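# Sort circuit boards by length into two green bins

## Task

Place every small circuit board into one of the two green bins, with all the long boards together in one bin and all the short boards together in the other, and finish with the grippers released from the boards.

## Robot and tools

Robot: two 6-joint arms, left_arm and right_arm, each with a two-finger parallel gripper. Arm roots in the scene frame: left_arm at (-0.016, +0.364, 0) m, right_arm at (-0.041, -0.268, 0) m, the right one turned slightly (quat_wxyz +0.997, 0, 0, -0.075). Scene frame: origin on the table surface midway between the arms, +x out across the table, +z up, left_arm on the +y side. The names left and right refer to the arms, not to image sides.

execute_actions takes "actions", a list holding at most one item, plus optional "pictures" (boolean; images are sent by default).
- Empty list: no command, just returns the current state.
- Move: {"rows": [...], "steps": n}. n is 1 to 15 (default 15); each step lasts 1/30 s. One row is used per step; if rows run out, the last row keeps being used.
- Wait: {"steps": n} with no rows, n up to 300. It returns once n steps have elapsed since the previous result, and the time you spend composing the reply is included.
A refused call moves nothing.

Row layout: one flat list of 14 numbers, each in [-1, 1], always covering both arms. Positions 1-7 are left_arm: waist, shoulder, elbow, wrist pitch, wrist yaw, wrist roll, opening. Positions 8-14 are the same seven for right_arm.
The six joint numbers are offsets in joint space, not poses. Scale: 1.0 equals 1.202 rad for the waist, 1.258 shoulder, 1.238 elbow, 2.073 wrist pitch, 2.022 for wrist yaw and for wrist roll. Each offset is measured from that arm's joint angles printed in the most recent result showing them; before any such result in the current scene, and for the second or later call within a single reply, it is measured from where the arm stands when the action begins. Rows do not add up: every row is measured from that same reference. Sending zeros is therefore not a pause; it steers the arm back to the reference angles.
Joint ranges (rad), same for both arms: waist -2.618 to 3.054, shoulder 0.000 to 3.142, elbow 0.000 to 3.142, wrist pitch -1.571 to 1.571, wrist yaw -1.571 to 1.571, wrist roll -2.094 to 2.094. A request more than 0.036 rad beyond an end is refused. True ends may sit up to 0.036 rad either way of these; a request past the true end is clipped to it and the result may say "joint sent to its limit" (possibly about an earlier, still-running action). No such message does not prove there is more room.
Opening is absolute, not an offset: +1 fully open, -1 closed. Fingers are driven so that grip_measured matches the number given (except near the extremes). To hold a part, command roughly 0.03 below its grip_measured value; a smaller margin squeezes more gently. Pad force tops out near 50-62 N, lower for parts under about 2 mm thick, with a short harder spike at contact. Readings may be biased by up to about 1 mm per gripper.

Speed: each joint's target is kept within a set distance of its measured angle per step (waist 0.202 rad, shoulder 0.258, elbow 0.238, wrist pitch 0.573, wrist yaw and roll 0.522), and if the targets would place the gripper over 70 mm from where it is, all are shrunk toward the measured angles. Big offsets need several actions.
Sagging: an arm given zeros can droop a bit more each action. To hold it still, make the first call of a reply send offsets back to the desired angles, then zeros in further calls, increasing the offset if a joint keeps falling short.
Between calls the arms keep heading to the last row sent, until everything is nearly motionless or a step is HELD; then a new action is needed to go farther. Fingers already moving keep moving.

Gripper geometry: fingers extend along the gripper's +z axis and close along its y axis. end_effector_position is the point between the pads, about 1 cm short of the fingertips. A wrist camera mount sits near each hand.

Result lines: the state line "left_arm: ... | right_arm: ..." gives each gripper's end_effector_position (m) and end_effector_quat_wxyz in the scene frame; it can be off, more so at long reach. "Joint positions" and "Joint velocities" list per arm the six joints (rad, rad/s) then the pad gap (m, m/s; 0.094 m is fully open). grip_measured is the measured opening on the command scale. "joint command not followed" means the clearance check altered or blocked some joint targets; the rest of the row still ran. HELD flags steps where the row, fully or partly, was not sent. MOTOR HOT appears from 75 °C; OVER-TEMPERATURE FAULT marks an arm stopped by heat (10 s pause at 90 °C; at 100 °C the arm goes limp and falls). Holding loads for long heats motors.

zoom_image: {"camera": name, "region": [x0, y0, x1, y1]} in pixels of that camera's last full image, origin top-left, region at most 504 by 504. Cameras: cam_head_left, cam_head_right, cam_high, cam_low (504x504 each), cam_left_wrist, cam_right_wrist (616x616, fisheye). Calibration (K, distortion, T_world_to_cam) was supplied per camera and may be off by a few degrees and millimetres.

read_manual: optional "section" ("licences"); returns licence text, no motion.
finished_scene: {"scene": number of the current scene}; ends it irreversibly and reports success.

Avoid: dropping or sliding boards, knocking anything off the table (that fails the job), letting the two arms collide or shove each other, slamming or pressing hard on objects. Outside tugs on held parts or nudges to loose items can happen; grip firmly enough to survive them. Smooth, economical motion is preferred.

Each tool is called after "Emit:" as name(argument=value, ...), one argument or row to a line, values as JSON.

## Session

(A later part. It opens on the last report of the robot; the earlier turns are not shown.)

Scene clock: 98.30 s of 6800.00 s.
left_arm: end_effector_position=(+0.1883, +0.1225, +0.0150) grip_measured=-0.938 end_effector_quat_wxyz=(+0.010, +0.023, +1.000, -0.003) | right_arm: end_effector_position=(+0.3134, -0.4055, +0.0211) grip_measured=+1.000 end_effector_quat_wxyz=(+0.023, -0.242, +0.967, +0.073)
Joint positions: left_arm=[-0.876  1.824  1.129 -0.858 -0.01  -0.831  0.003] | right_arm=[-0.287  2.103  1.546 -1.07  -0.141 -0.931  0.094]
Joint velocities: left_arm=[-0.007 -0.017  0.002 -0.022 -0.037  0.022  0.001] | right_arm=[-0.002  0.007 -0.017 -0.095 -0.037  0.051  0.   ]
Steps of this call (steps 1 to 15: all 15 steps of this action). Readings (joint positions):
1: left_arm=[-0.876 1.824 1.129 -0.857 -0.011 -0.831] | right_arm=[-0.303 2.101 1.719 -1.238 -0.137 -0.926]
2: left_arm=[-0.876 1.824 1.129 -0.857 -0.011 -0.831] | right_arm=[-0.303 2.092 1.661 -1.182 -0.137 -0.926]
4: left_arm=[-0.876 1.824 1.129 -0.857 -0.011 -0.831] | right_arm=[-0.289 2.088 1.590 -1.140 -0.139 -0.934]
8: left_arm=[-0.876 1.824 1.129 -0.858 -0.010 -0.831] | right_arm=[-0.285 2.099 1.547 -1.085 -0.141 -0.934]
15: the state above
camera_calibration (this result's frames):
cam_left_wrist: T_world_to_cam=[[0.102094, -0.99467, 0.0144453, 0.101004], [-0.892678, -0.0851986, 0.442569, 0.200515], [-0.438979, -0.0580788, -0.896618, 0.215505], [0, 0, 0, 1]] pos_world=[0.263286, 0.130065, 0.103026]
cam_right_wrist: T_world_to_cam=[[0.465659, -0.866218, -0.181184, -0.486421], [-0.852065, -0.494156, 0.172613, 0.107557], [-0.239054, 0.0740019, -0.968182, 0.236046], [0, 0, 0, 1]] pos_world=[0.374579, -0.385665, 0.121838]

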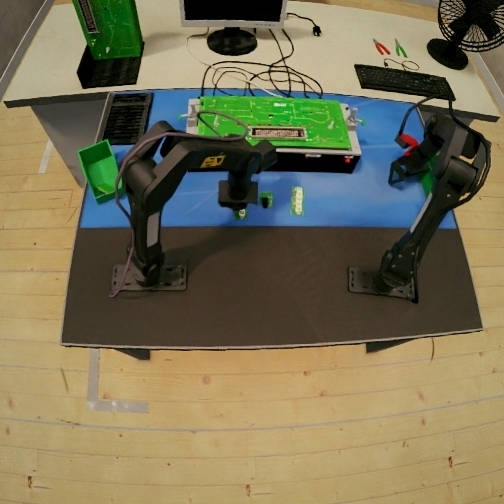

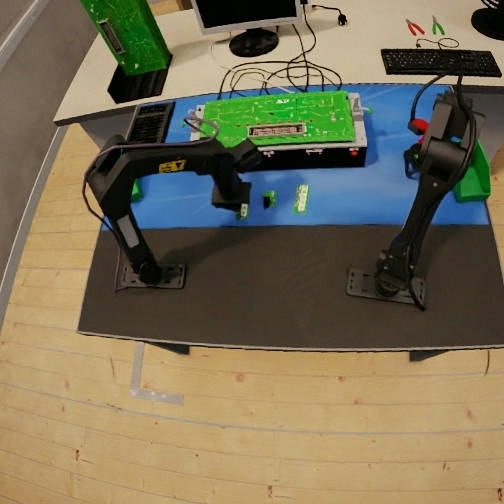

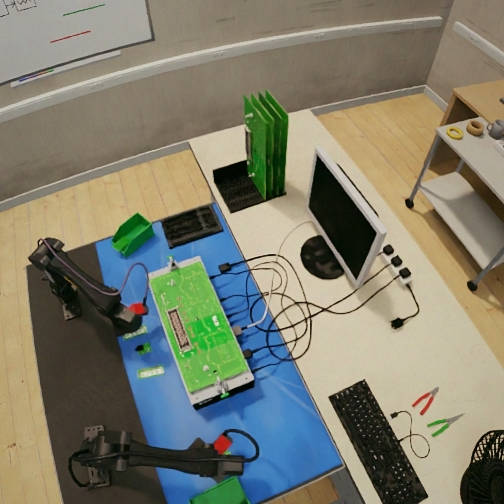

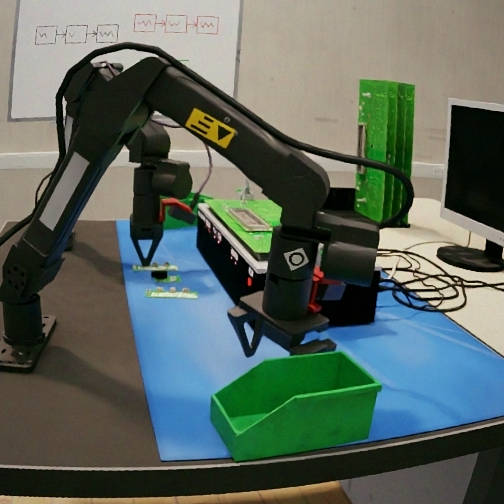

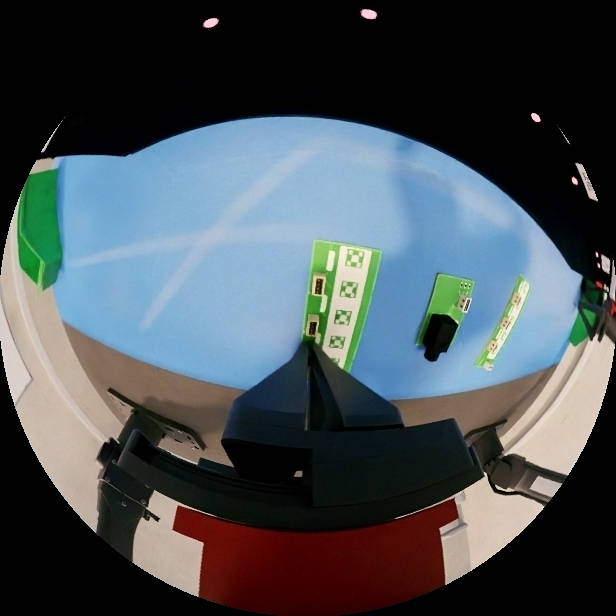

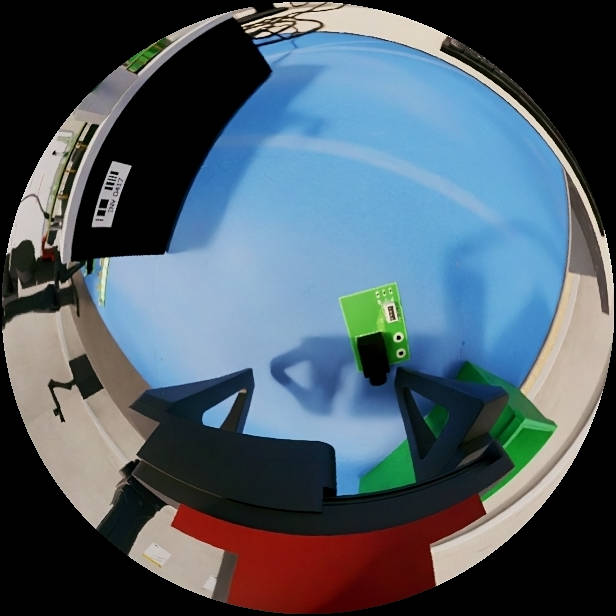

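Emit:
execute_actions(
  actions=[
    {"rows":[[-0.03,-0.1,0,-0.06,0,0,1,0,0,0,0,0,0,-1]],"steps":12},
  ],
  pictures=false,
)

Emit:
execute_actions(
  actions=[
    {"rows":[[0,0.02,-0.1,0.07,0,0,1,0,0,0.3,-0.18,0,0,-1]],"steps":12},
  ],
  pictures=false,
)

Emit:
execute_actions(
  actions=[
    {"rows":[[0,0,0,0,0,0,-1,-0.15,0,0,0,0,0,-1]],"steps":15},
  ],
)

Scene clock: 102.13 s of 6800.00 s.
left_arm: end_effector_position=(+0.1711, +0.1286, +0.0505) grip_measured=+1.000 end_effector_quat_wxyz=(+0.016, +0.038, +0.999, -0.011) | right_arm: end_effector_position=(+0.3139, -0.4064, +0.0209) grip_measured=-0.977 end_effector_quat_wxyz=(+0.023, -0.242, +0.968, +0.070)
Joint positions: left_arm=[-0.906  1.697  1.127 -0.962 -0.009 -0.831  0.094] | right_arm=[-0.287  2.103  1.546 -1.066 -0.138 -0.931  0.001]
Joint velocities: left_arm=[-0.002 -0.017 -0.017 -0.066 -0.007  0.007  0.   ] | right_arm=[-0.027  0.012  0.002  0.037  0.051 -0.022 -0.   ]
Steps of this call (steps 1 to 15: the robot went on to your last target; steps 16 to 90: nothing new was sent; then 0.43 s passed at rest; steps 91 to 102: all 12 steps of this action). Readings (joint positions):
91: left_arm=[-0.878 1.813 1.128 -0.867 -0.011 -0.831] | right_arm=[-0.287 2.103 1.546 -1.068 -0.139 -0.931]
92: left_arm=[-0.884 1.791 1.127 -0.889 -0.011 -0.831] | right_arm=[-0.287 2.103 1.546 -1.066 -0.139 -0.931]
94: left_arm=[-0.899 1.737 1.127 -0.922 -0.010 -0.831] | right_arm=[-0.287 2.103 1.546 -1.066 -0.138 -0.931]
98: left_arm=[-0.906 1.697 1.127 -0.950 -0.009 -0.831] | right_arm=[-0.287 2.103 1.546 -1.066 -0.138 -0.931]
102: the state above

Scene clock: 102.53 s of 6800.00 s.
left_arm: end_effector_position=(+0.1636, +0.1380, +0.0164) grip_measured=+1.000 end_effector_quat_wxyz=(+0.010, +0.038, +0.999, -0.005) | right_arm: end_effector_position=(+0.3336, -0.4162, +0.1115) grip_measured=-0.977 end_effector_quat_wxyz=(+0.039, -0.243, +0.968, +0.055)
Joint positions: left_arm=[-0.906  1.721  1.008 -0.837 -0.009 -0.831  0.094] | right_arm=[-0.287  2.099  1.905 -1.387 -0.135 -0.931  0.001]
Joint velocities: left_arm=[-0.007 -0.017  0.007  0.081  0.022 -0.022  0.   ] | right_arm=[ 0.012  0.051 -0.002 -0.212 -0.037 -0.051 -0.001]
Steps of this call (steps 1 to 12: all 12 steps of this action). Readings (joint positions):
1: left_arm=[-0.906 1.696 1.108 -0.937 -0.009 -0.831] | right_arm=[-0.287 2.114 1.584 -1.126 -0.136 -0.931]
2: left_arm=[-0.906 1.696 1.082 -0.904 -0.009 -0.831] | right_arm=[-0.287 2.131 1.647 -1.204 -0.136 -0.931]
4: left_arm=[-0.906 1.707 1.035 -0.875 -0.009 -0.831] | right_arm=[-0.287 2.140 1.777 -1.287 -0.135 -0.931]
8: left_arm=[-0.906 1.721 1.008 -0.858 -0.009 -0.831] | right_arm=[-0.287 2.104 1.901 -1.338 -0.135 -0.931]
12: the state above

Scene clock: 103.03 s of 6800.00 s.
left_arm: end_effector_position=(+0.1637, +0.1377, +0.0164) grip_measured=-0.881 end_effector_quat_wxyz=(+0.010, +0.038, +0.999, -0.006) | right_arm: end_effector_position=(+0.2978, -0.4848, +0.1108) grip_measured=-0.977 end_effector_quat_wxyz=(+0.038, -0.152, +0.986, +0.048)
Joint positions: left_arm=[-0.906  1.721  1.008 -0.835 -0.008 -0.831  0.006] | right_arm=[-0.473  2.1    1.905 -1.39  -0.122 -0.931  0.001]
Joint velocities: left_arm=[-0.012  0.002 -0.007 -0.022 -0.037 -0.051  0.001] | right_arm=[ 0.056 -0.007 -0.002  0.066 -0.022 -0.051  0.   ]
Steps of this call (steps 1 to 15: all 15 steps of this action). Readings (joint positions):
1: left_arm=[-0.906 1.721 1.008 -0.835 -0.009 -0.831] | right_arm=[-0.301 2.100 1.905 -1.390 -0.141 -0.931]
2: left_arm=[-0.906 1.721 1.008 -0.835 -0.009 -0.831] | right_arm=[-0.325 2.100 1.905 -1.390 -0.146 -0.931]
4: left_arm=[-0.906 1.721 1.008 -0.835 -0.009 -0.831] | right_arm=[-0.402 2.100 1.905 -1.390 -0.144 -0.931]
8: left_arm=[-0.906 1.721 1.008 -0.835 -0.008 -0.831] | right_arm=[-0.498 2.100 1.905 -1.390 -0.124 -0.931]
15: the state above
camera_calibration (this result's frames):
cam_left_wrist: T_world_to_cam=[[0.0716323, -0.997238, 0.0196248, 0.123942], [-0.895549, -0.0556401, 0.44147, 0.175632], [-0.439159, -0.0491985, -0.897061, 0.205667], [0, 0, 0, 1]] pos_world=[0.238729, 0.14349, 0.104527]
cam_right_wrist: T_world_to_cam=[[0.300984, -0.943911, -0.135798, -0.52526], [-0.932842, -0.320993, 0.163612, 0.148639], [-0.198025, 0.0774332, -0.977134, 0.315426], [0, 0, 0, 1]] pos_world=[0.359214, -0.472511, 0.212565]

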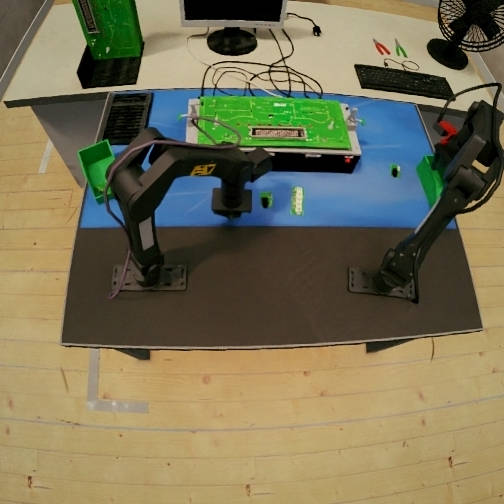

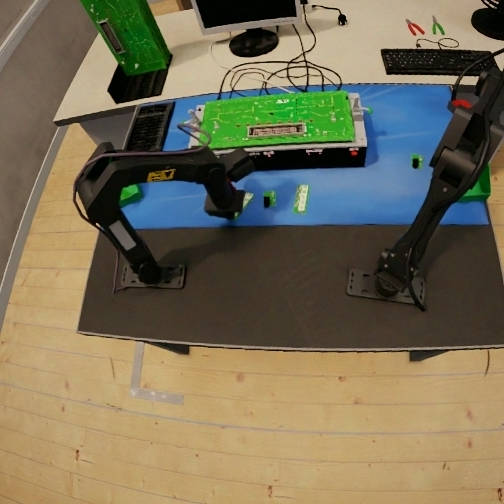

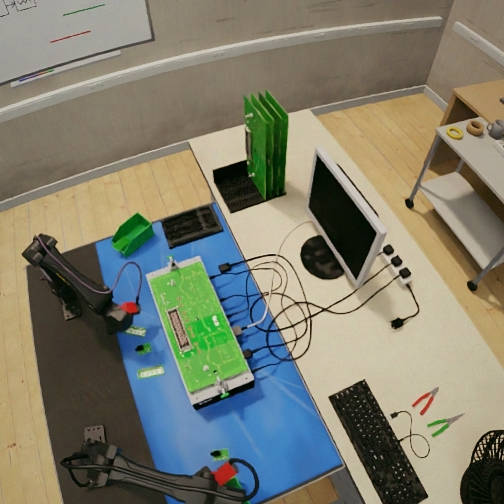

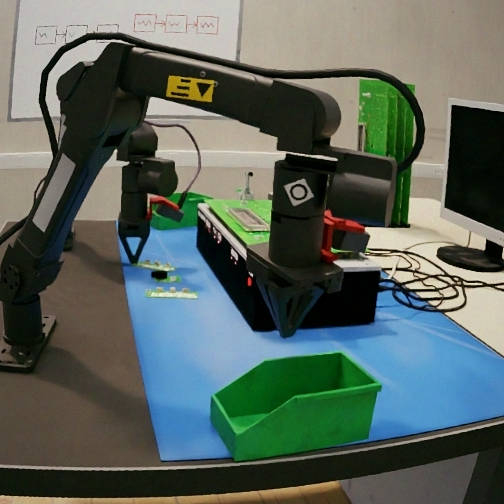

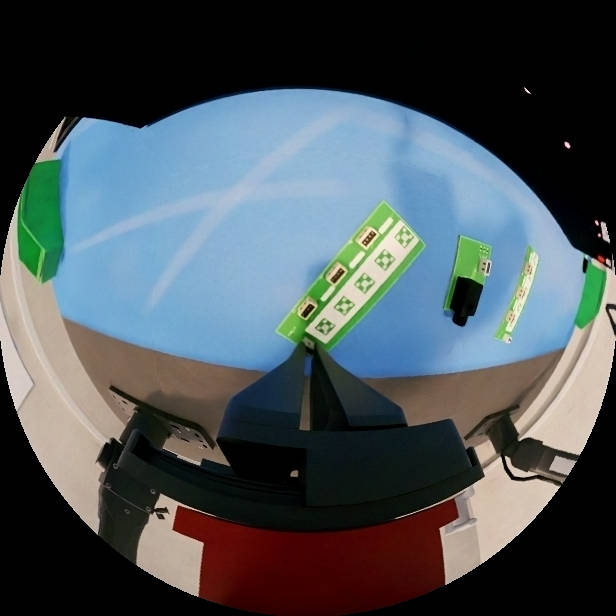

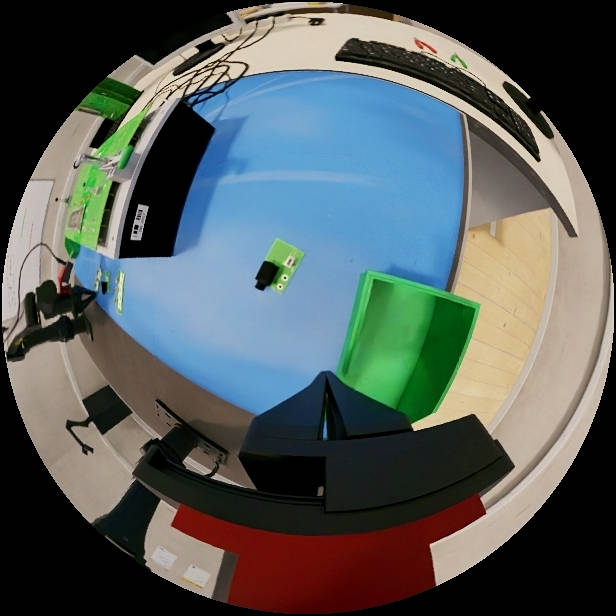

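Emit:
execute_actions(
  actions=[
    {"rows":[[0,0,0.35,-0.21,0,0,-1,0.17,0,0,0,0,0,1]],"steps":15},
  ],
  pictures=false,
)

Emit:
execute_actions(
  actions=[
    {"rows":[[0.15,0,0,0,0,0,-1,0,0.03,-0.3,0.18,0,0,1],[0.3,0,0,0,0,0,-1,0,0.03,-0.3,0.18,0,0,1],[0.45,0,0,0,0,0,-1,0,0.03,-0.3,0.18,0,0,1],[0.6,0,0,0,0,0,-1,0,0.03,-0.3,0.18,0,0,1],[0.75,0,0,0,0,0,-1,0,0.03,-0.3,0.18,0,0,1],[0.9,0,0,0,0,0,-1,0,0.03,-0.3,0.18,0,0,1],[1,0,0,0,0,0,-1,0,0.03,-0.3,0.18,0,0,1]],"steps":15},
  ],
  pictures=false,
)

Emit:
execute_actions(
  actions=[
    {"rows":[[0.2,0,0,0,0,0,-1,0,0,0,0,0,0,1]],"steps":15},
  ],
)

Scene clock: 110.03 s of 6800.00 s.
left_arm: end_effector_position=(+0.1857, +0.1091, +0.1251) grip_measured=-0.881 end_effector_quat_wxyz=(+0.024, +0.038, +0.999, -0.023) | right_arm: end_effector_position=(+0.3355, -0.4091, +0.1108) grip_measured=+1.000 end_effector_quat_wxyz=(+0.032, -0.255, +0.965, +0.052)
Joint positions: left_arm=[-0.906  1.712  1.444 -1.238 -0.007 -0.831  0.006] | right_arm=[-0.263  2.1    1.905 -1.39  -0.121 -0.931  0.094]
Joint velocities: left_arm=[ 0.007 -0.022  0.012 -0.125 -0.066  0.051  0.   ] | right_arm=[-0.1   -0.032 -0.002  0.007  0.037 -0.022  0.   ]
Steps of this call (steps 1 to 15: the robot went on to your last target; steps 16 to 90: nothing new was sent; then 3.50 s passed at rest; steps 91 to 105: all 15 steps of this action). Readings (joint positions):
91: left_arm=[-0.906 1.729 1.047 -0.907 -0.007 -0.831] | right_arm=[-0.458 2.100 1.905 -1.390 -0.114 -0.931]
92: left_arm=[-0.906 1.741 1.111 -1.001 -0.007 -0.831] | right_arm=[-0.433 2.100 1.905 -1.390 -0.106 -0.931]
94: left_arm=[-0.906 1.744 1.259 -1.110 -0.007 -0.831] | right_arm=[-0.349 2.100 1.905 -1.390 -0.104 -0.931]
98: left_arm=[-0.906 1.717 1.439 -1.158 -0.007 -0.831] | right_arm=[-0.235 2.100 1.905 -1.390 -0.121 -0.931]
105: the state above

Scene clock: 110.53 s of 6800.00 s.
left_arm: end_effector_position=(+0.3125, +0.3995, +0.1255) grip_measured=-0.964 end_effector_quat_wxyz=(+0.039, -0.451, +0.891, -0.019) | right_arm: end_effector_position=(+0.3248, -0.4046, +0.0199) grip_measured=+1.000 end_effector_quat_wxyz=(+0.026, -0.258, +0.964, +0.054)
Joint positions: left_arm=[ 0.109  1.712  1.444 -1.216  0.007 -0.83   0.002] | right_arm=[-0.261  2.116  1.564 -1.046 -0.117 -0.936  0.094]
Joint velocities: left_arm=[ 2.117 -0.012 -0.002 -0.051 -0.037 -0.007  0.001] | right_arm=[-0.002 -0.012 -0.007  0.037 -0.007  0.007  0.   ]
Steps of this call (steps 1 to 15: all 15 steps of this action). Readings (joint positions):
1: left_arm=[-0.887 1.712 1.444 -1.239 0.006 -0.831] | right_arm=[-0.264 2.094 1.867 -1.339 -0.121 -0.931]
2: left_arm=[-0.843 1.712 1.444 -1.238 0.017 -0.831] | right_arm=[-0.264 2.084 1.809 -1.271 -0.121 -0.931]
4: left_arm=[-0.711 1.712 1.444 -1.231 0.018 -0.831] | right_arm=[-0.264 2.092 1.684 -1.174 -0.121 -0.931]
8: left_arm=[-0.412 1.712 1.444 -1.221 0.010 -0.831] | right_arm=[-0.261 2.103 1.580 -1.096 -0.117 -0.936]
15: the state above

Scene clock: 111.03 s of 6800.00 s.
left_arm: end_effector_position=(+0.2959, +0.4799, +0.1257) grip_measured=-0.964 end_effector_quat_wxyz=(+0.046, -0.558, +0.829, -0.013) | right_arm: end_effector_position=(+0.3249, -0.4047, +0.0199) grip_measured=+1.000 end_effector_quat_wxyz=(+0.026, -0.258, +0.964, +0.054)
Joint positions: left_arm=[ 0.356  1.712  1.444 -1.207  0.004 -0.83   0.002] | right_arm=[-0.261  2.116  1.564 -1.045 -0.117 -0.936  0.094]
Joint velocities: left_arm=[ 0.002 -0.012 -0.007 -0.007 -0.022 -0.007 -0.   ] | right_arm=[ 0.002 -0.017 -0.012 -0.022 -0.007 -0.051  0.   ]
Steps of this call (steps 1 to 15: all 15 steps of this action). Readings (joint positions):
1: left_arm=[0.185 1.712 1.444 -1.214 0.007 -0.830] | right_arm=[-0.261 2.116 1.564 -1.045 -0.117 -0.936]
2: left_arm=[0.256 1.712 1.444 -1.210 0.007 -0.830] | right_arm=[-0.261 2.116 1.564 -1.045 -0.117 -0.936]
4: left_arm=[0.354 1.712 1.444 -1.207 -0.005 -0.830] | right_arm=[-0.261 2.116 1.564 -1.045 -0.117 -0.936]
8: left_arm=[0.368 1.712 1.444 -1.207 -0.006 -0.830] | right_arm=[-0.261 2.116 1.564 -1.045 -0.117 -0.936]
15: the state above
camera_calibration (this result's frames):
cam_left_wrist: T_world_to_cam=[[0.967618, -0.236734, 0.0875952, -0.1851], [-0.251556, -0.875693, 0.412167, 0.471523], [-0.0208675, -0.420856, -0.906888, 0.434425], [0, 0, 0, 1]] pos_world=[0.306786, 0.55192, 0.215842]
cam_right_wrist: T_world_to_cam=[[0.495769, -0.856721, -0.142273, -0.498027], [-0.839377, -0.514732, 0.174631, 0.10554], [-0.222843, 0.0328442, -0.974301, 0.215776], [0, 0, 0, 1]] pos_world=[0.383578, -0.379432, 0.120944]

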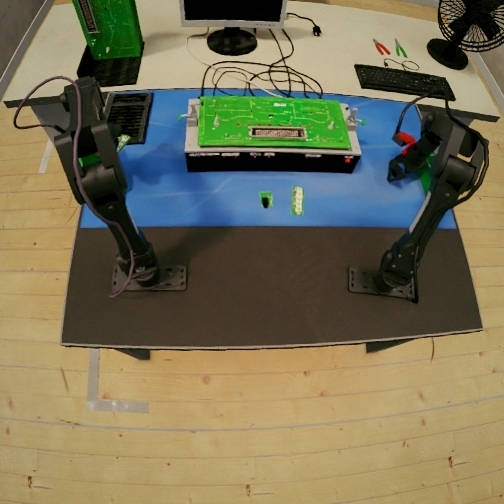

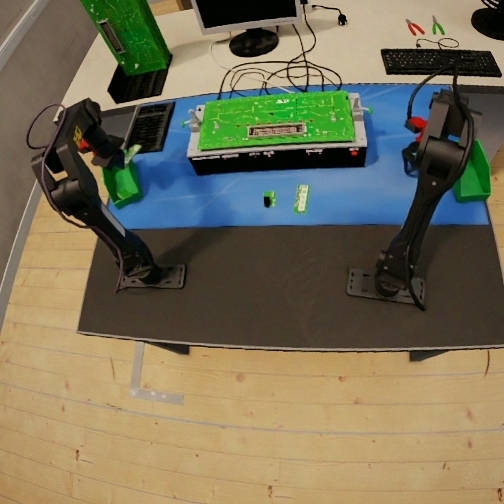

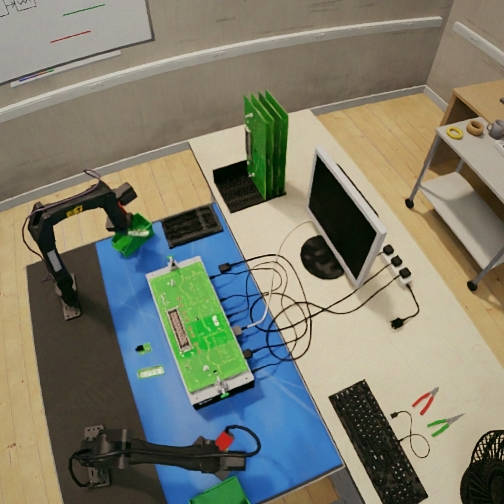

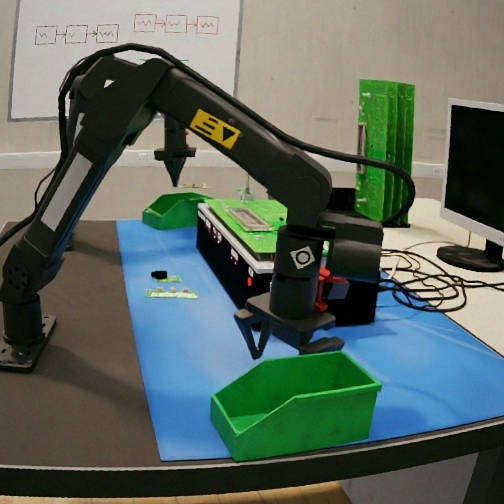

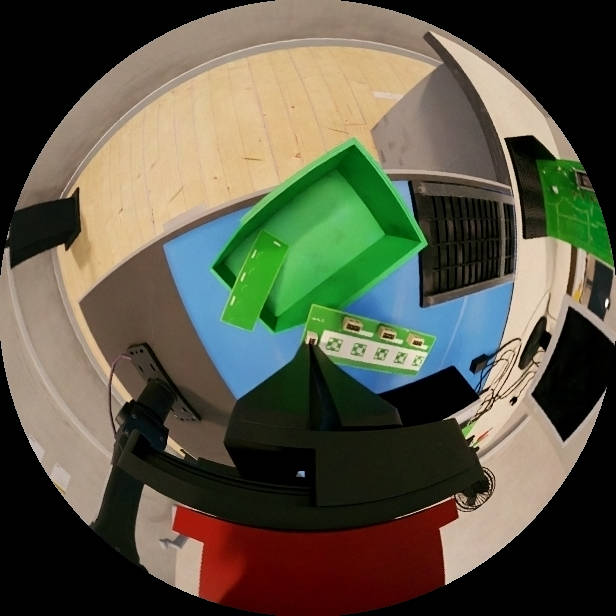

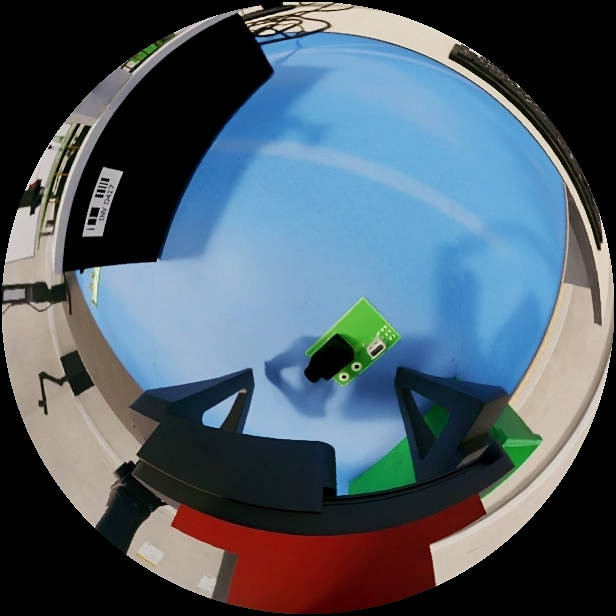

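Emit:
execute_actions(
  actions=[
    {"rows":[[0.17,0,0,0,0,0,-1,0,0.01,0,0,0,0,-1]],"steps":15},
  ],
  pictures=false,
)

Emit:
execute_actions(
  actions=[
    {"rows":[[0,0,0,0,0,0,1,0,0,0.3,-0.18,0,0,-1]],"steps":15},
  ],
)

Scene clock: 113.70 s of 6800.00 s.
left_arm: end_effector_position=(+0.2654, +0.5437, +0.1258) grip_measured=-0.964 end_effector_quat_wxyz=(+0.049, -0.642, +0.765, -0.008) | right_arm: end_effector_position=(+0.3249, -0.4052, +0.0182) grip_measured=-0.977 end_effector_quat_wxyz=(+0.025, -0.258, +0.964, +0.053)
Joint positions: left_arm=[ 0.568  1.712  1.444 -1.203  0.003 -0.83   0.002] | right_arm=[-0.261  2.12   1.564 -1.043 -0.114 -0.936  0.001]
Joint velocities: left_arm=[-0.007 -0.027 -0.012  0.022 -0.095 -0.037  0.001] | right_arm=[ 0.007 -0.002 -0.007  0.066 -0.007 -0.095  0.001]
Steps of this call (steps 1 to 15: the robot went on to your last target; steps 16 to 65: nothing new was sent; steps 66 to 80: all 15 steps of this action). Readings (joint positions):
66: left_arm=[0.378 1.712 1.444 -1.207 0.019 -0.830] | right_arm=[-0.261 2.116 1.564 -1.044 -0.115 -0.936]
67: left_arm=[0.421 1.712 1.444 -1.206 0.028 -0.830] | right_arm=[-0.261 2.116 1.564 -1.043 -0.115 -0.936]
69: left_arm=[0.524 1.712 1.444 -1.203 0.019 -0.830] | right_arm=[-0.261 2.119 1.564 -1.043 -0.114 -0.936]
73: left_arm=[0.579 1.712 1.444 -1.203 0.001 -0.830] | right_arm=[-0.261 2.120 1.564 -1.043 -0.114 -0.936]
80: the state above

Scene clock: 114.20 s of 6800.00 s.
left_arm: end_effector_position=(+0.2654, +0.5437, +0.1258) grip_measured=+1.000 end_effector_quat_wxyz=(+0.049, -0.642, +0.765, -0.008) | right_arm: end_effector_position=(+0.3410, -0.4127, +0.1085) grip_measured=-0.977 end_effector_quat_wxyz=(+0.033, -0.259, +0.964, +0.045)
Joint positions: left_arm=[ 0.568  1.712  1.444 -1.203  0.003 -0.83   0.094] | right_arm=[-0.261  2.118  1.924 -1.38  -0.112 -0.936  0.001]
Joint velocities: left_arm=[ 0.022 -0.007  0.007 -0.007 -0.051 -0.022  0.   ] | right_arm=[-0.002 -0.027 -0.007 -0.11  -0.051  0.081  0.001]
Steps of this call (steps 1 to 15: all 15 steps of this action). Readings (joint positions):
1: left_arm=[0.568 1.712 1.444 -1.203 0.003 -0.830] | right_arm=[-0.261 2.131 1.603 -1.103 -0.113 -0.936]
2: left_arm=[0.568 1.712 1.444 -1.203 0.003 -0.830] | right_arm=[-0.261 2.148 1.666 -1.180 -0.112 -0.936]
4: left_arm=[0.568 1.712 1.444 -1.203 0.003 -0.830] | right_arm=[-0.261 2.158 1.795 -1.264 -0.112 -0.936]
8: left_arm=[0.568 1.712 1.444 -1.203 0.003 -0.830] | right_arm=[-0.261 2.121 1.919 -1.314 -0.112 -0.936]
15: the state above
camera_calibration (this result's frames):
cam_left_wrist: T_world_to_cam=[[0.995493, -0.0286672, 0.0904033, -0.261364], [-0.0633599, -0.910317, 0.409035, 0.488912], [0.0705697, -0.412919, -0.90803, 0.432274], [0, 0, 0, 1]] pos_world=[0.260658, 0.616066, 0.216164]
cam_right_wrist: T_world_to_cam=[[0.498315, -0.858531, -0.120854, -0.50425], [-0.842545, -0.512405, 0.166012, 0.102408], [-0.204452, 0.0190984, -0.97869, 0.29441], [0, 0, 0, 1]] pos_world=[0.397752, -0.386063, 0.210195]

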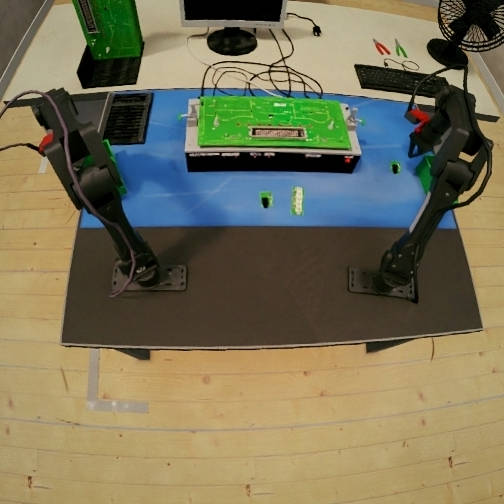

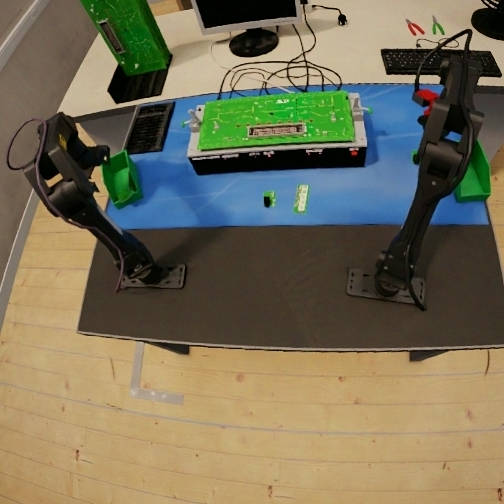

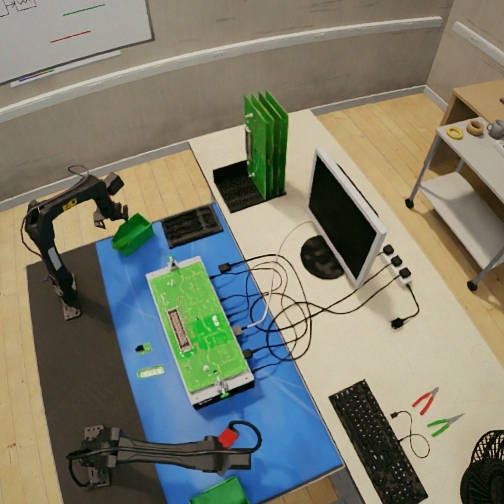

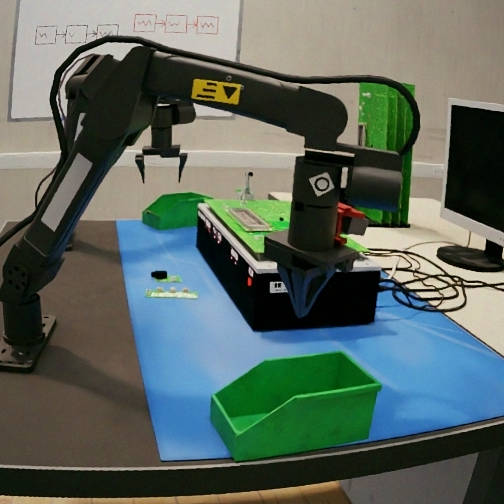

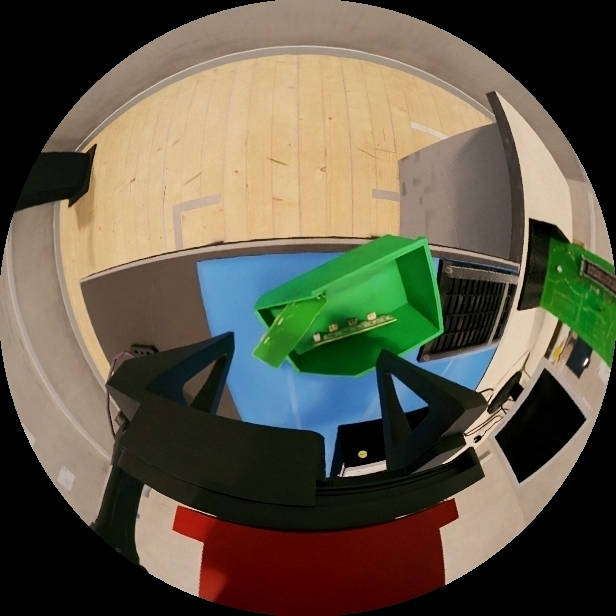

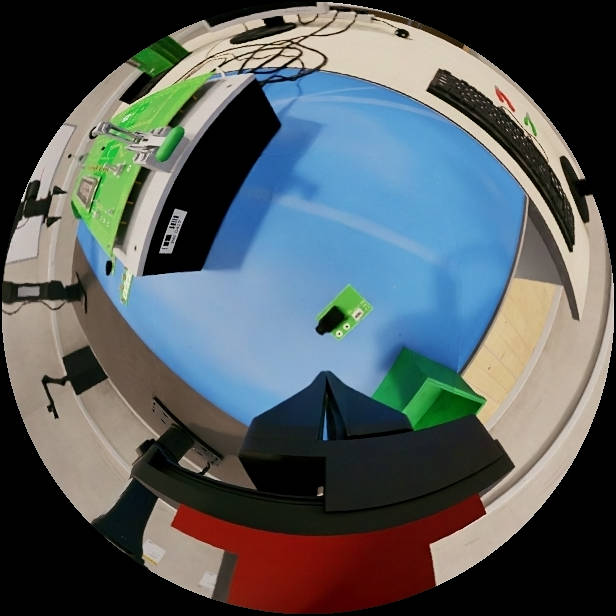

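Emit:
execute_actions(
  actions=[
    {"rows":[[-1,0.1,0.1,0,0,-0.13,1,0,0.1,-0.25,0.2,0,0.3,1]],"steps":15},
  ],
  pictures=false,
)

Emit:
execute_actions(
  actions=[
    {"steps":25},
  ],
  pictures=false,
)

Emit:
execute_actions(
  actions=[
    {"rows":[[-0.39,0.2,0.05,0.05,0,0,1,0,0,0,0,0,0,-1]],"steps":15},
  ],
)

Scene clock: 119.40 s of 6800.00 s.
left_arm: end_effector_position=(+0.3421, +0.2883, +0.1215) grip_measured=+1.000 end_effector_quat_wxyz=(+0.095, -0.399, +0.911, +0.032) | right_arm: end_effector_position=(+0.3602, -0.4132, +0.0192) grip_measured=+1.000 end_effector_quat_wxyz=(+0.044, +0.012, +0.998, +0.047)
Joint positions: left_arm=[-0.293  1.83   1.559 -1.196 -0.172 -1.112  0.094] | right_arm=[-0.248  2.185  1.67  -1.009 -0.122 -0.371  0.094]
Joint velocities: left_arm=[-1.17  -0.09   0.042 -0.022  0.652  0.051  0.   ] | right_arm=[ 0.002  0.012  0.022  0.125 -0.066  0.242  0.   ]
From where the robot then was, a joint's target lay farther than a number of 1.0 reaches, so one or more steps of this call were cut to that.
Steps of this call (steps 1 to 30: the robot went on to your last target; steps 31 to 90: nothing new was sent; then 1.70 s passed at rest; steps 91 to 105: all 15 steps of this action). Readings (joint positions):
91: left_arm=[0.547 1.728 1.464 -1.218 -0.007 -0.869] | right_arm=[-0.261 2.119 1.902 -1.364 -0.112 -0.887]
92: left_arm=[0.507 1.754 1.497 -1.224 -0.016 -0.911] | right_arm=[-0.261 2.119 1.869 -1.314 -0.112 -0.825]
94: left_arm=[0.387 1.803 1.540 -1.199 -0.015 -0.970] | right_arm=[-0.261 2.144 1.785 -1.222 -0.112 -0.706]
98: left_arm=[0.111 1.845 1.549 -1.178 -0.007 -1.035] | right_arm=[-0.250 2.173 1.690 -1.100 -0.122 -0.499]
105: the state above

Scene clock: 120.23 s of 6800.00 s.
left_arm: end_effector_position=(+0.2811, +0.1434, +0.1236) grip_measured=+1.000 end_effector_quat_wxyz=(+0.043, -0.228, +0.972, -0.047) | right_arm: end_effector_position=(+0.3618, -0.4134, +0.0193) grip_measured=+1.000 end_effector_quat_wxyz=(+0.047, +0.029, +0.997, +0.048)
Joint positions: left_arm=[-0.642  1.827  1.571 -1.188 -0.005 -1.105  0.094] | right_arm=[-0.248  2.185  1.67  -1.003 -0.124 -0.338  0.094]
Joint velocities: left_arm=[ 0.002  0.002 -0.012  0.007  0.037  0.051  0.   ] | right_arm=[-0.007  0.002  0.017 -0.037 -0.022 -0.051  0.   ]
Steps of this call (steps 1 to 25: the robot went on to your last target). Readings (joint positions):
1: left_arm=[-0.339 1.829 1.560 -1.199 -0.186 -1.119] | right_arm=[-0.248 2.185 1.670 -1.008 -0.123 -0.365]
2: left_arm=[-0.371 1.829 1.560 -1.205 -0.248 -1.135] | right_arm=[-0.248 2.185 1.670 -1.007 -0.123 -0.359]
4: left_arm=[-0.412 1.823 1.560 -1.217 -0.318 -1.150] | right_arm=[-0.248 2.185 1.670 -1.005 -0.123 -0.351]
8: left_arm=[-0.493 1.813 1.563 -1.226 -0.337 -1.159] | right_arm=[-0.248 2.185 1.670 -1.004 -0.123 -0.343]
25: the state above

Scene clock: 120.73 s of 6800.00 s.
left_arm: end_effector_position=(+0.1447, -0.0010, +0.0393) grip_measured=+1.000 end_effector_quat_wxyz=(-0.005, +0.023, +1.000, -0.007) | right_arm: end_effector_position=(+0.3618, -0.4155, +0.0202) grip_measured=-0.692 end_effector_quat_wxyz=(+0.048, +0.029, +0.998, +0.043)
Joint positions: left_arm=[-1.149  2.095  1.616 -1.083  0.015 -1.105  0.094] | right_arm=[-0.249  2.182  1.67  -1.001 -0.115 -0.338  0.014]
Joint velocities: left_arm=[ 0.193 -0.007 -0.007 -0.037 -0.007 -0.022  0.   ] | right_arm=[ 0.012 -0.007  0.007 -0.037  0.037 -0.007  0.   ]
Steps of this call (steps 1 to 15: all 15 steps of this action). Readings (joint positions):
1: left_arm=[-0.655 1.843 1.579 -1.190 -0.011 -1.105] | right_arm=[-0.248 2.182 1.670 -1.001 -0.119 -0.338]
2: left_arm=[-0.678 1.870 1.596 -1.182 -0.017 -1.105] | right_arm=[-0.248 2.182 1.670 -1.001 -0.116 -0.338]
4: left_arm=[-0.755 1.944 1.615 -1.147 -0.019 -1.105] | right_arm=[-0.249 2.182 1.670 -1.001 -0.114 -0.338]
8: left_arm=[-0.960 2.071 1.616 -1.099 -0.016 -1.105] | right_arm=[-0.249 2.182 1.670 -1.001 -0.114 -0.338]
15: the state above
camera_calibration (this result's frames):
cam_left_wrist: T_world_to_cam=[[0.102638, -0.994537, 0.0190056, -0.0179605], [-0.879313, -0.0817808, 0.46917, 0.137337], [-0.465053, -0.0648666, -0.882903, 0.214202], [0, 0, 0, 1]] pos_world=[0.222221, 0.00726367, 0.125027]
cam_right_wrist: T_world_to_cam=[[-0.0542104, -0.988606, -0.140426, -0.381411], [-0.986521, 0.0312814, 0.160616, 0.41123], [-0.154393, 0.147241, -0.976976, 0.247435], [0, 0, 0, 1]] pos_world=[0.423213, -0.426361, 0.122128]

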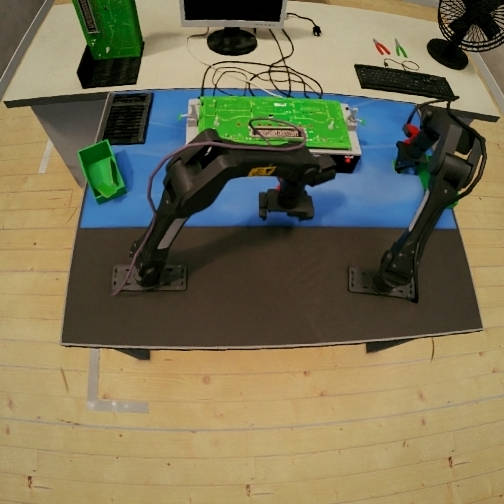

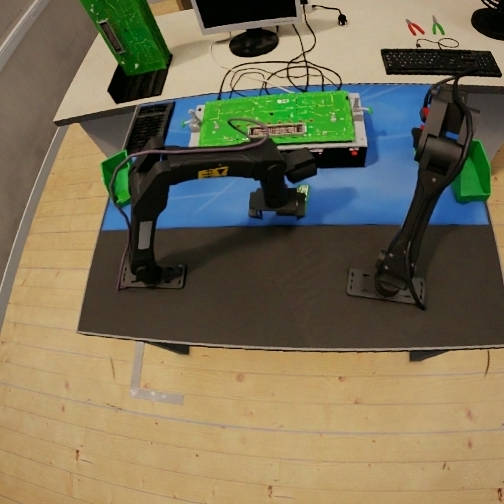

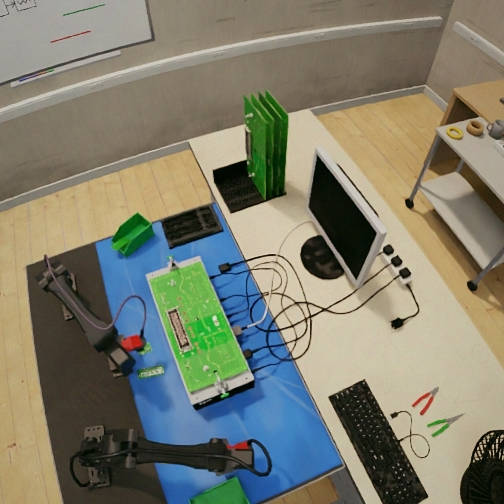

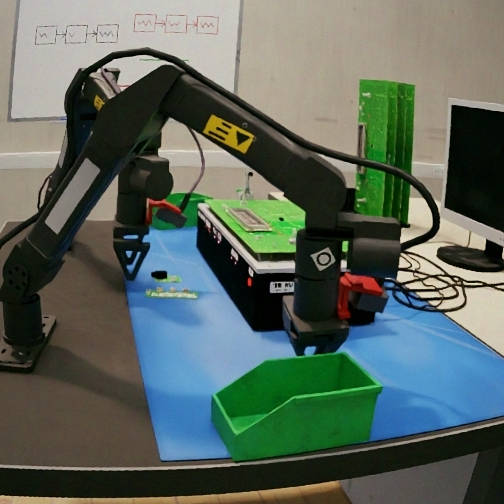

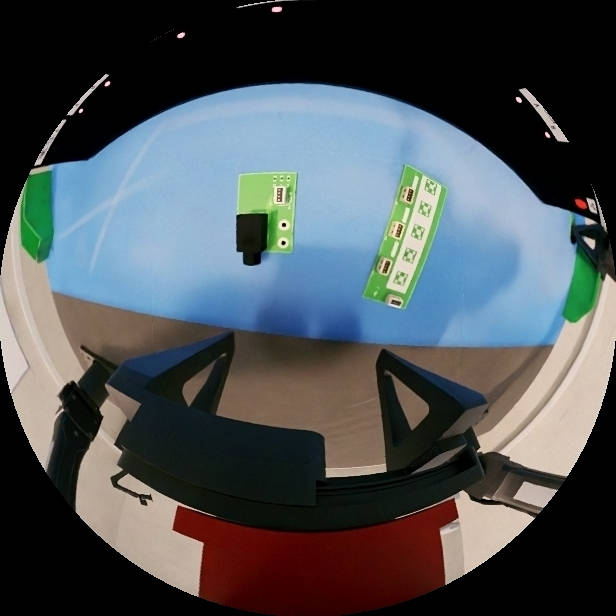

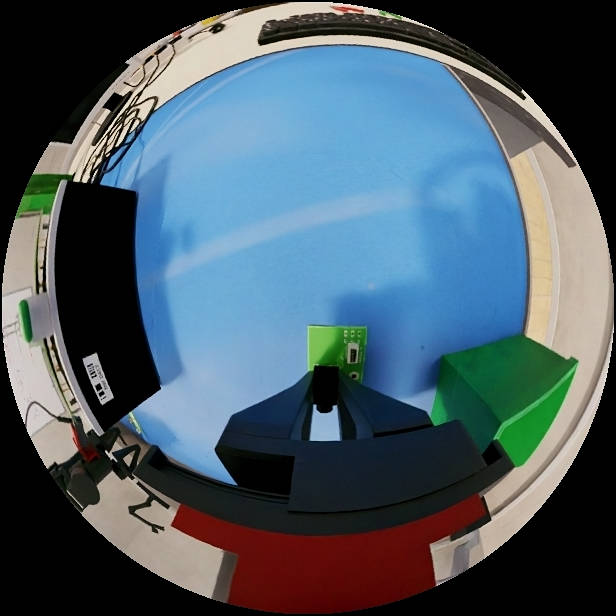

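Emit:
execute_actions(
  actions=[
    {"rows":[[0,0.17,0.1,0.04,0,0,1,0,0,0.3,-0.18,0,0,-1]],"steps":15},
  ],
  pictures=false,
)

Emit:
execute_actions(
  actions=[
    {"rows":[[0,0,0,0,0,0,1,-0.08,0,0,0,0,0,-1],[0,0,0,0,0,0,1,-0.16,0,0,0,0,0,-1],[0,0,0,0,0,0,1,-0.25,0,0,0,0,0,-1]],"steps":15},
  ],
)

Scene clock: 124.73 s of 6800.00 s.
left_arm: end_effector_position=(+0.1682, -0.0403, +0.0143) grip_measured=+1.000 end_effector_quat_wxyz=(+0.014, +0.021, +0.999, -0.027) | right_arm: end_effector_position=(+0.3735, -0.4206, +0.1106) grip_measured=-0.692 end_effector_quat_wxyz=(+0.057, +0.028, +0.997, +0.039)
Joint positions: left_arm=[-1.144  2.247  1.758 -1.02  -0.001 -1.104  0.094] | right_arm=[-0.249  2.181  2.028 -1.341 -0.114 -0.338  0.014]
Joint velocities: left_arm=[ 0.002 -0.002  0.022 -0.022  0.037 -0.037  0.   ] | right_arm=[-0.007 -0.002  0.002 -0.139 -0.037 -0.081 -0.001]
Steps of this call (steps 1 to 30: the robot went on to your last target; steps 31 to 90: nothing new was sent; then 0.50 s passed at rest; steps 91 to 105: all 15 steps of this action). Readings (joint positions):
91: left_arm=[-1.114 2.120 1.642 -1.096 0.006 -1.105] | right_arm=[-0.249 2.192 1.710 -1.062 -0.114 -0.338]
92: left_arm=[-1.118 2.161 1.685 -1.088 0.006 -1.105] | right_arm=[-0.249 2.210 1.774 -1.140 -0.114 -0.338]
94: left_arm=[-1.131 2.240 1.737 -1.049 0.004 -1.104] | right_arm=[-0.249 2.222 1.900 -1.225 -0.114 -0.338]
98: left_arm=[-1.142 2.247 1.758 -1.020 0.002 -1.104] | right_arm=[-0.249 2.185 2.021 -1.276 -0.114 -0.338]
105: the state above

Scene clock: 125.23 s of 6800.00 s.
left_arm: end_effector_position=(+0.1684, -0.0407, +0.0157) grip_measured=+1.000 end_effector_quat_wxyz=(+0.014, +0.021, +0.999, -0.029) | right_arm: end_effector_position=(+0.3007, -0.5478, +0.1103) grip_measured=-0.692 end_effector_quat_wxyz=(+0.058, +0.191, +0.980, +0.023)
Joint positions: left_arm=[-1.144  2.244  1.758 -1.02  -0.001 -1.104  0.094] | right_arm=[-0.576  2.181  2.028 -1.341 -0.098 -0.338  0.014]
Joint velocities: left_arm=[-0.017 -0.012 -0.012 -0.007 -0.066 -0.095  0.   ] | right_arm=[ 0.271  0.007 -0.002  0.125  0.037  0.007  0.   ]
Steps of this call (steps 1 to 15: all 15 steps of this action). Readings (joint positions):
1: left_arm=[-1.144 2.244 1.758 -1.020 -0.001 -1.104] | right_arm=[-0.256 2.181 2.028 -1.342 -0.117 -0.338]
2: left_arm=[-1.144 2.244 1.758 -1.020 -0.001 -1.104] | right_arm=[-0.273 2.181 2.028 -1.342 -0.122 -0.338]
4: left_arm=[-1.144 2.244 1.758 -1.020 -0.001 -1.104] | right_arm=[-0.341 2.181 2.028 -1.342 -0.126 -0.338]
8: left_arm=[-1.144 2.244 1.758 -1.020 -0.001 -1.104] | right_arm=[-0.529 2.181 2.028 -1.341 -0.118 -0.338]
15: the state above
camera_calibration (this result's frames):
cam_left_wrist: T_world_to_cam=[[0.106162, -0.992106, 0.0667411, -0.0606321], [-0.896109, -0.0663677, 0.438845, 0.169898], [-0.430951, -0.106396, -0.896081, 0.194625], [0, 0, 0, 1]] pos_world=[0.242558, -0.0281704, 0.103888]
cam_right_wrist: T_world_to_cam=[[-0.369391, -0.921655, -0.118755, -0.373765], [-0.924361, 0.351303, 0.148802, 0.498591], [-0.0954249, 0.164739, -0.98171, 0.33789], [0, 0, 0, 1]] pos_world=[0.355056, -0.575303, 0.213133]

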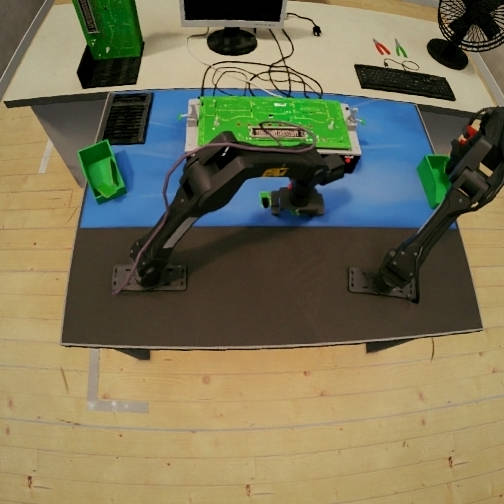

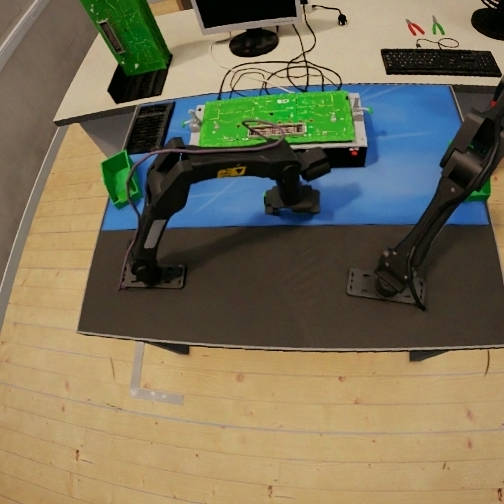

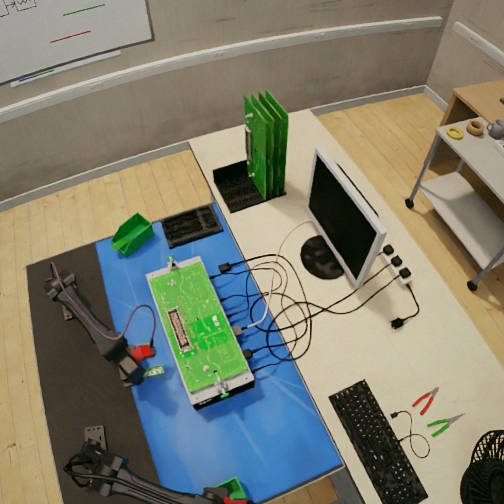

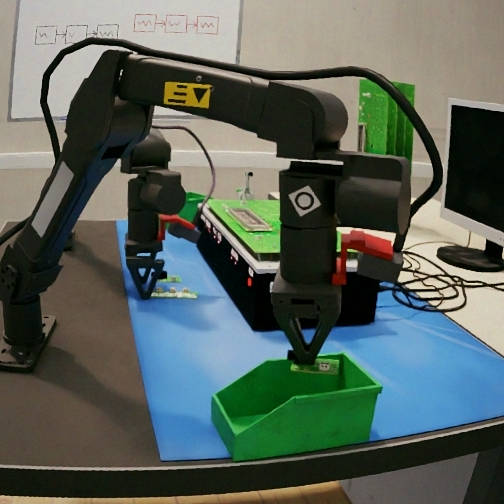

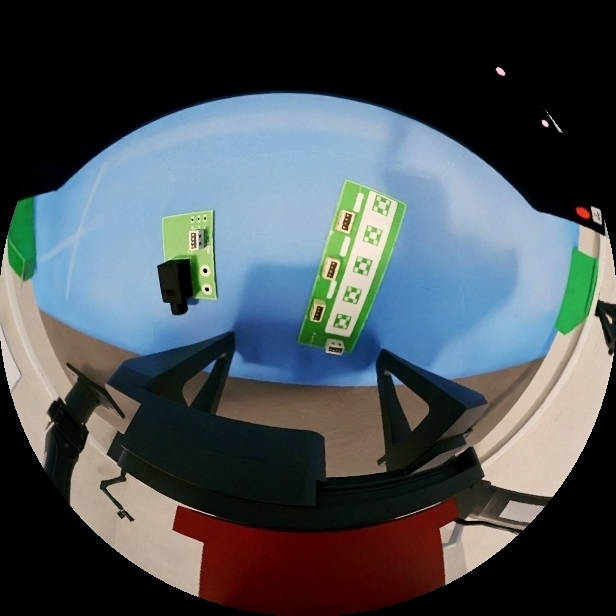

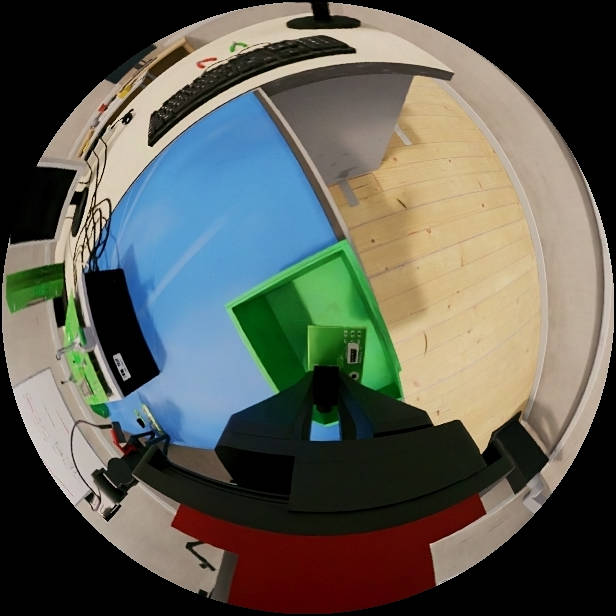

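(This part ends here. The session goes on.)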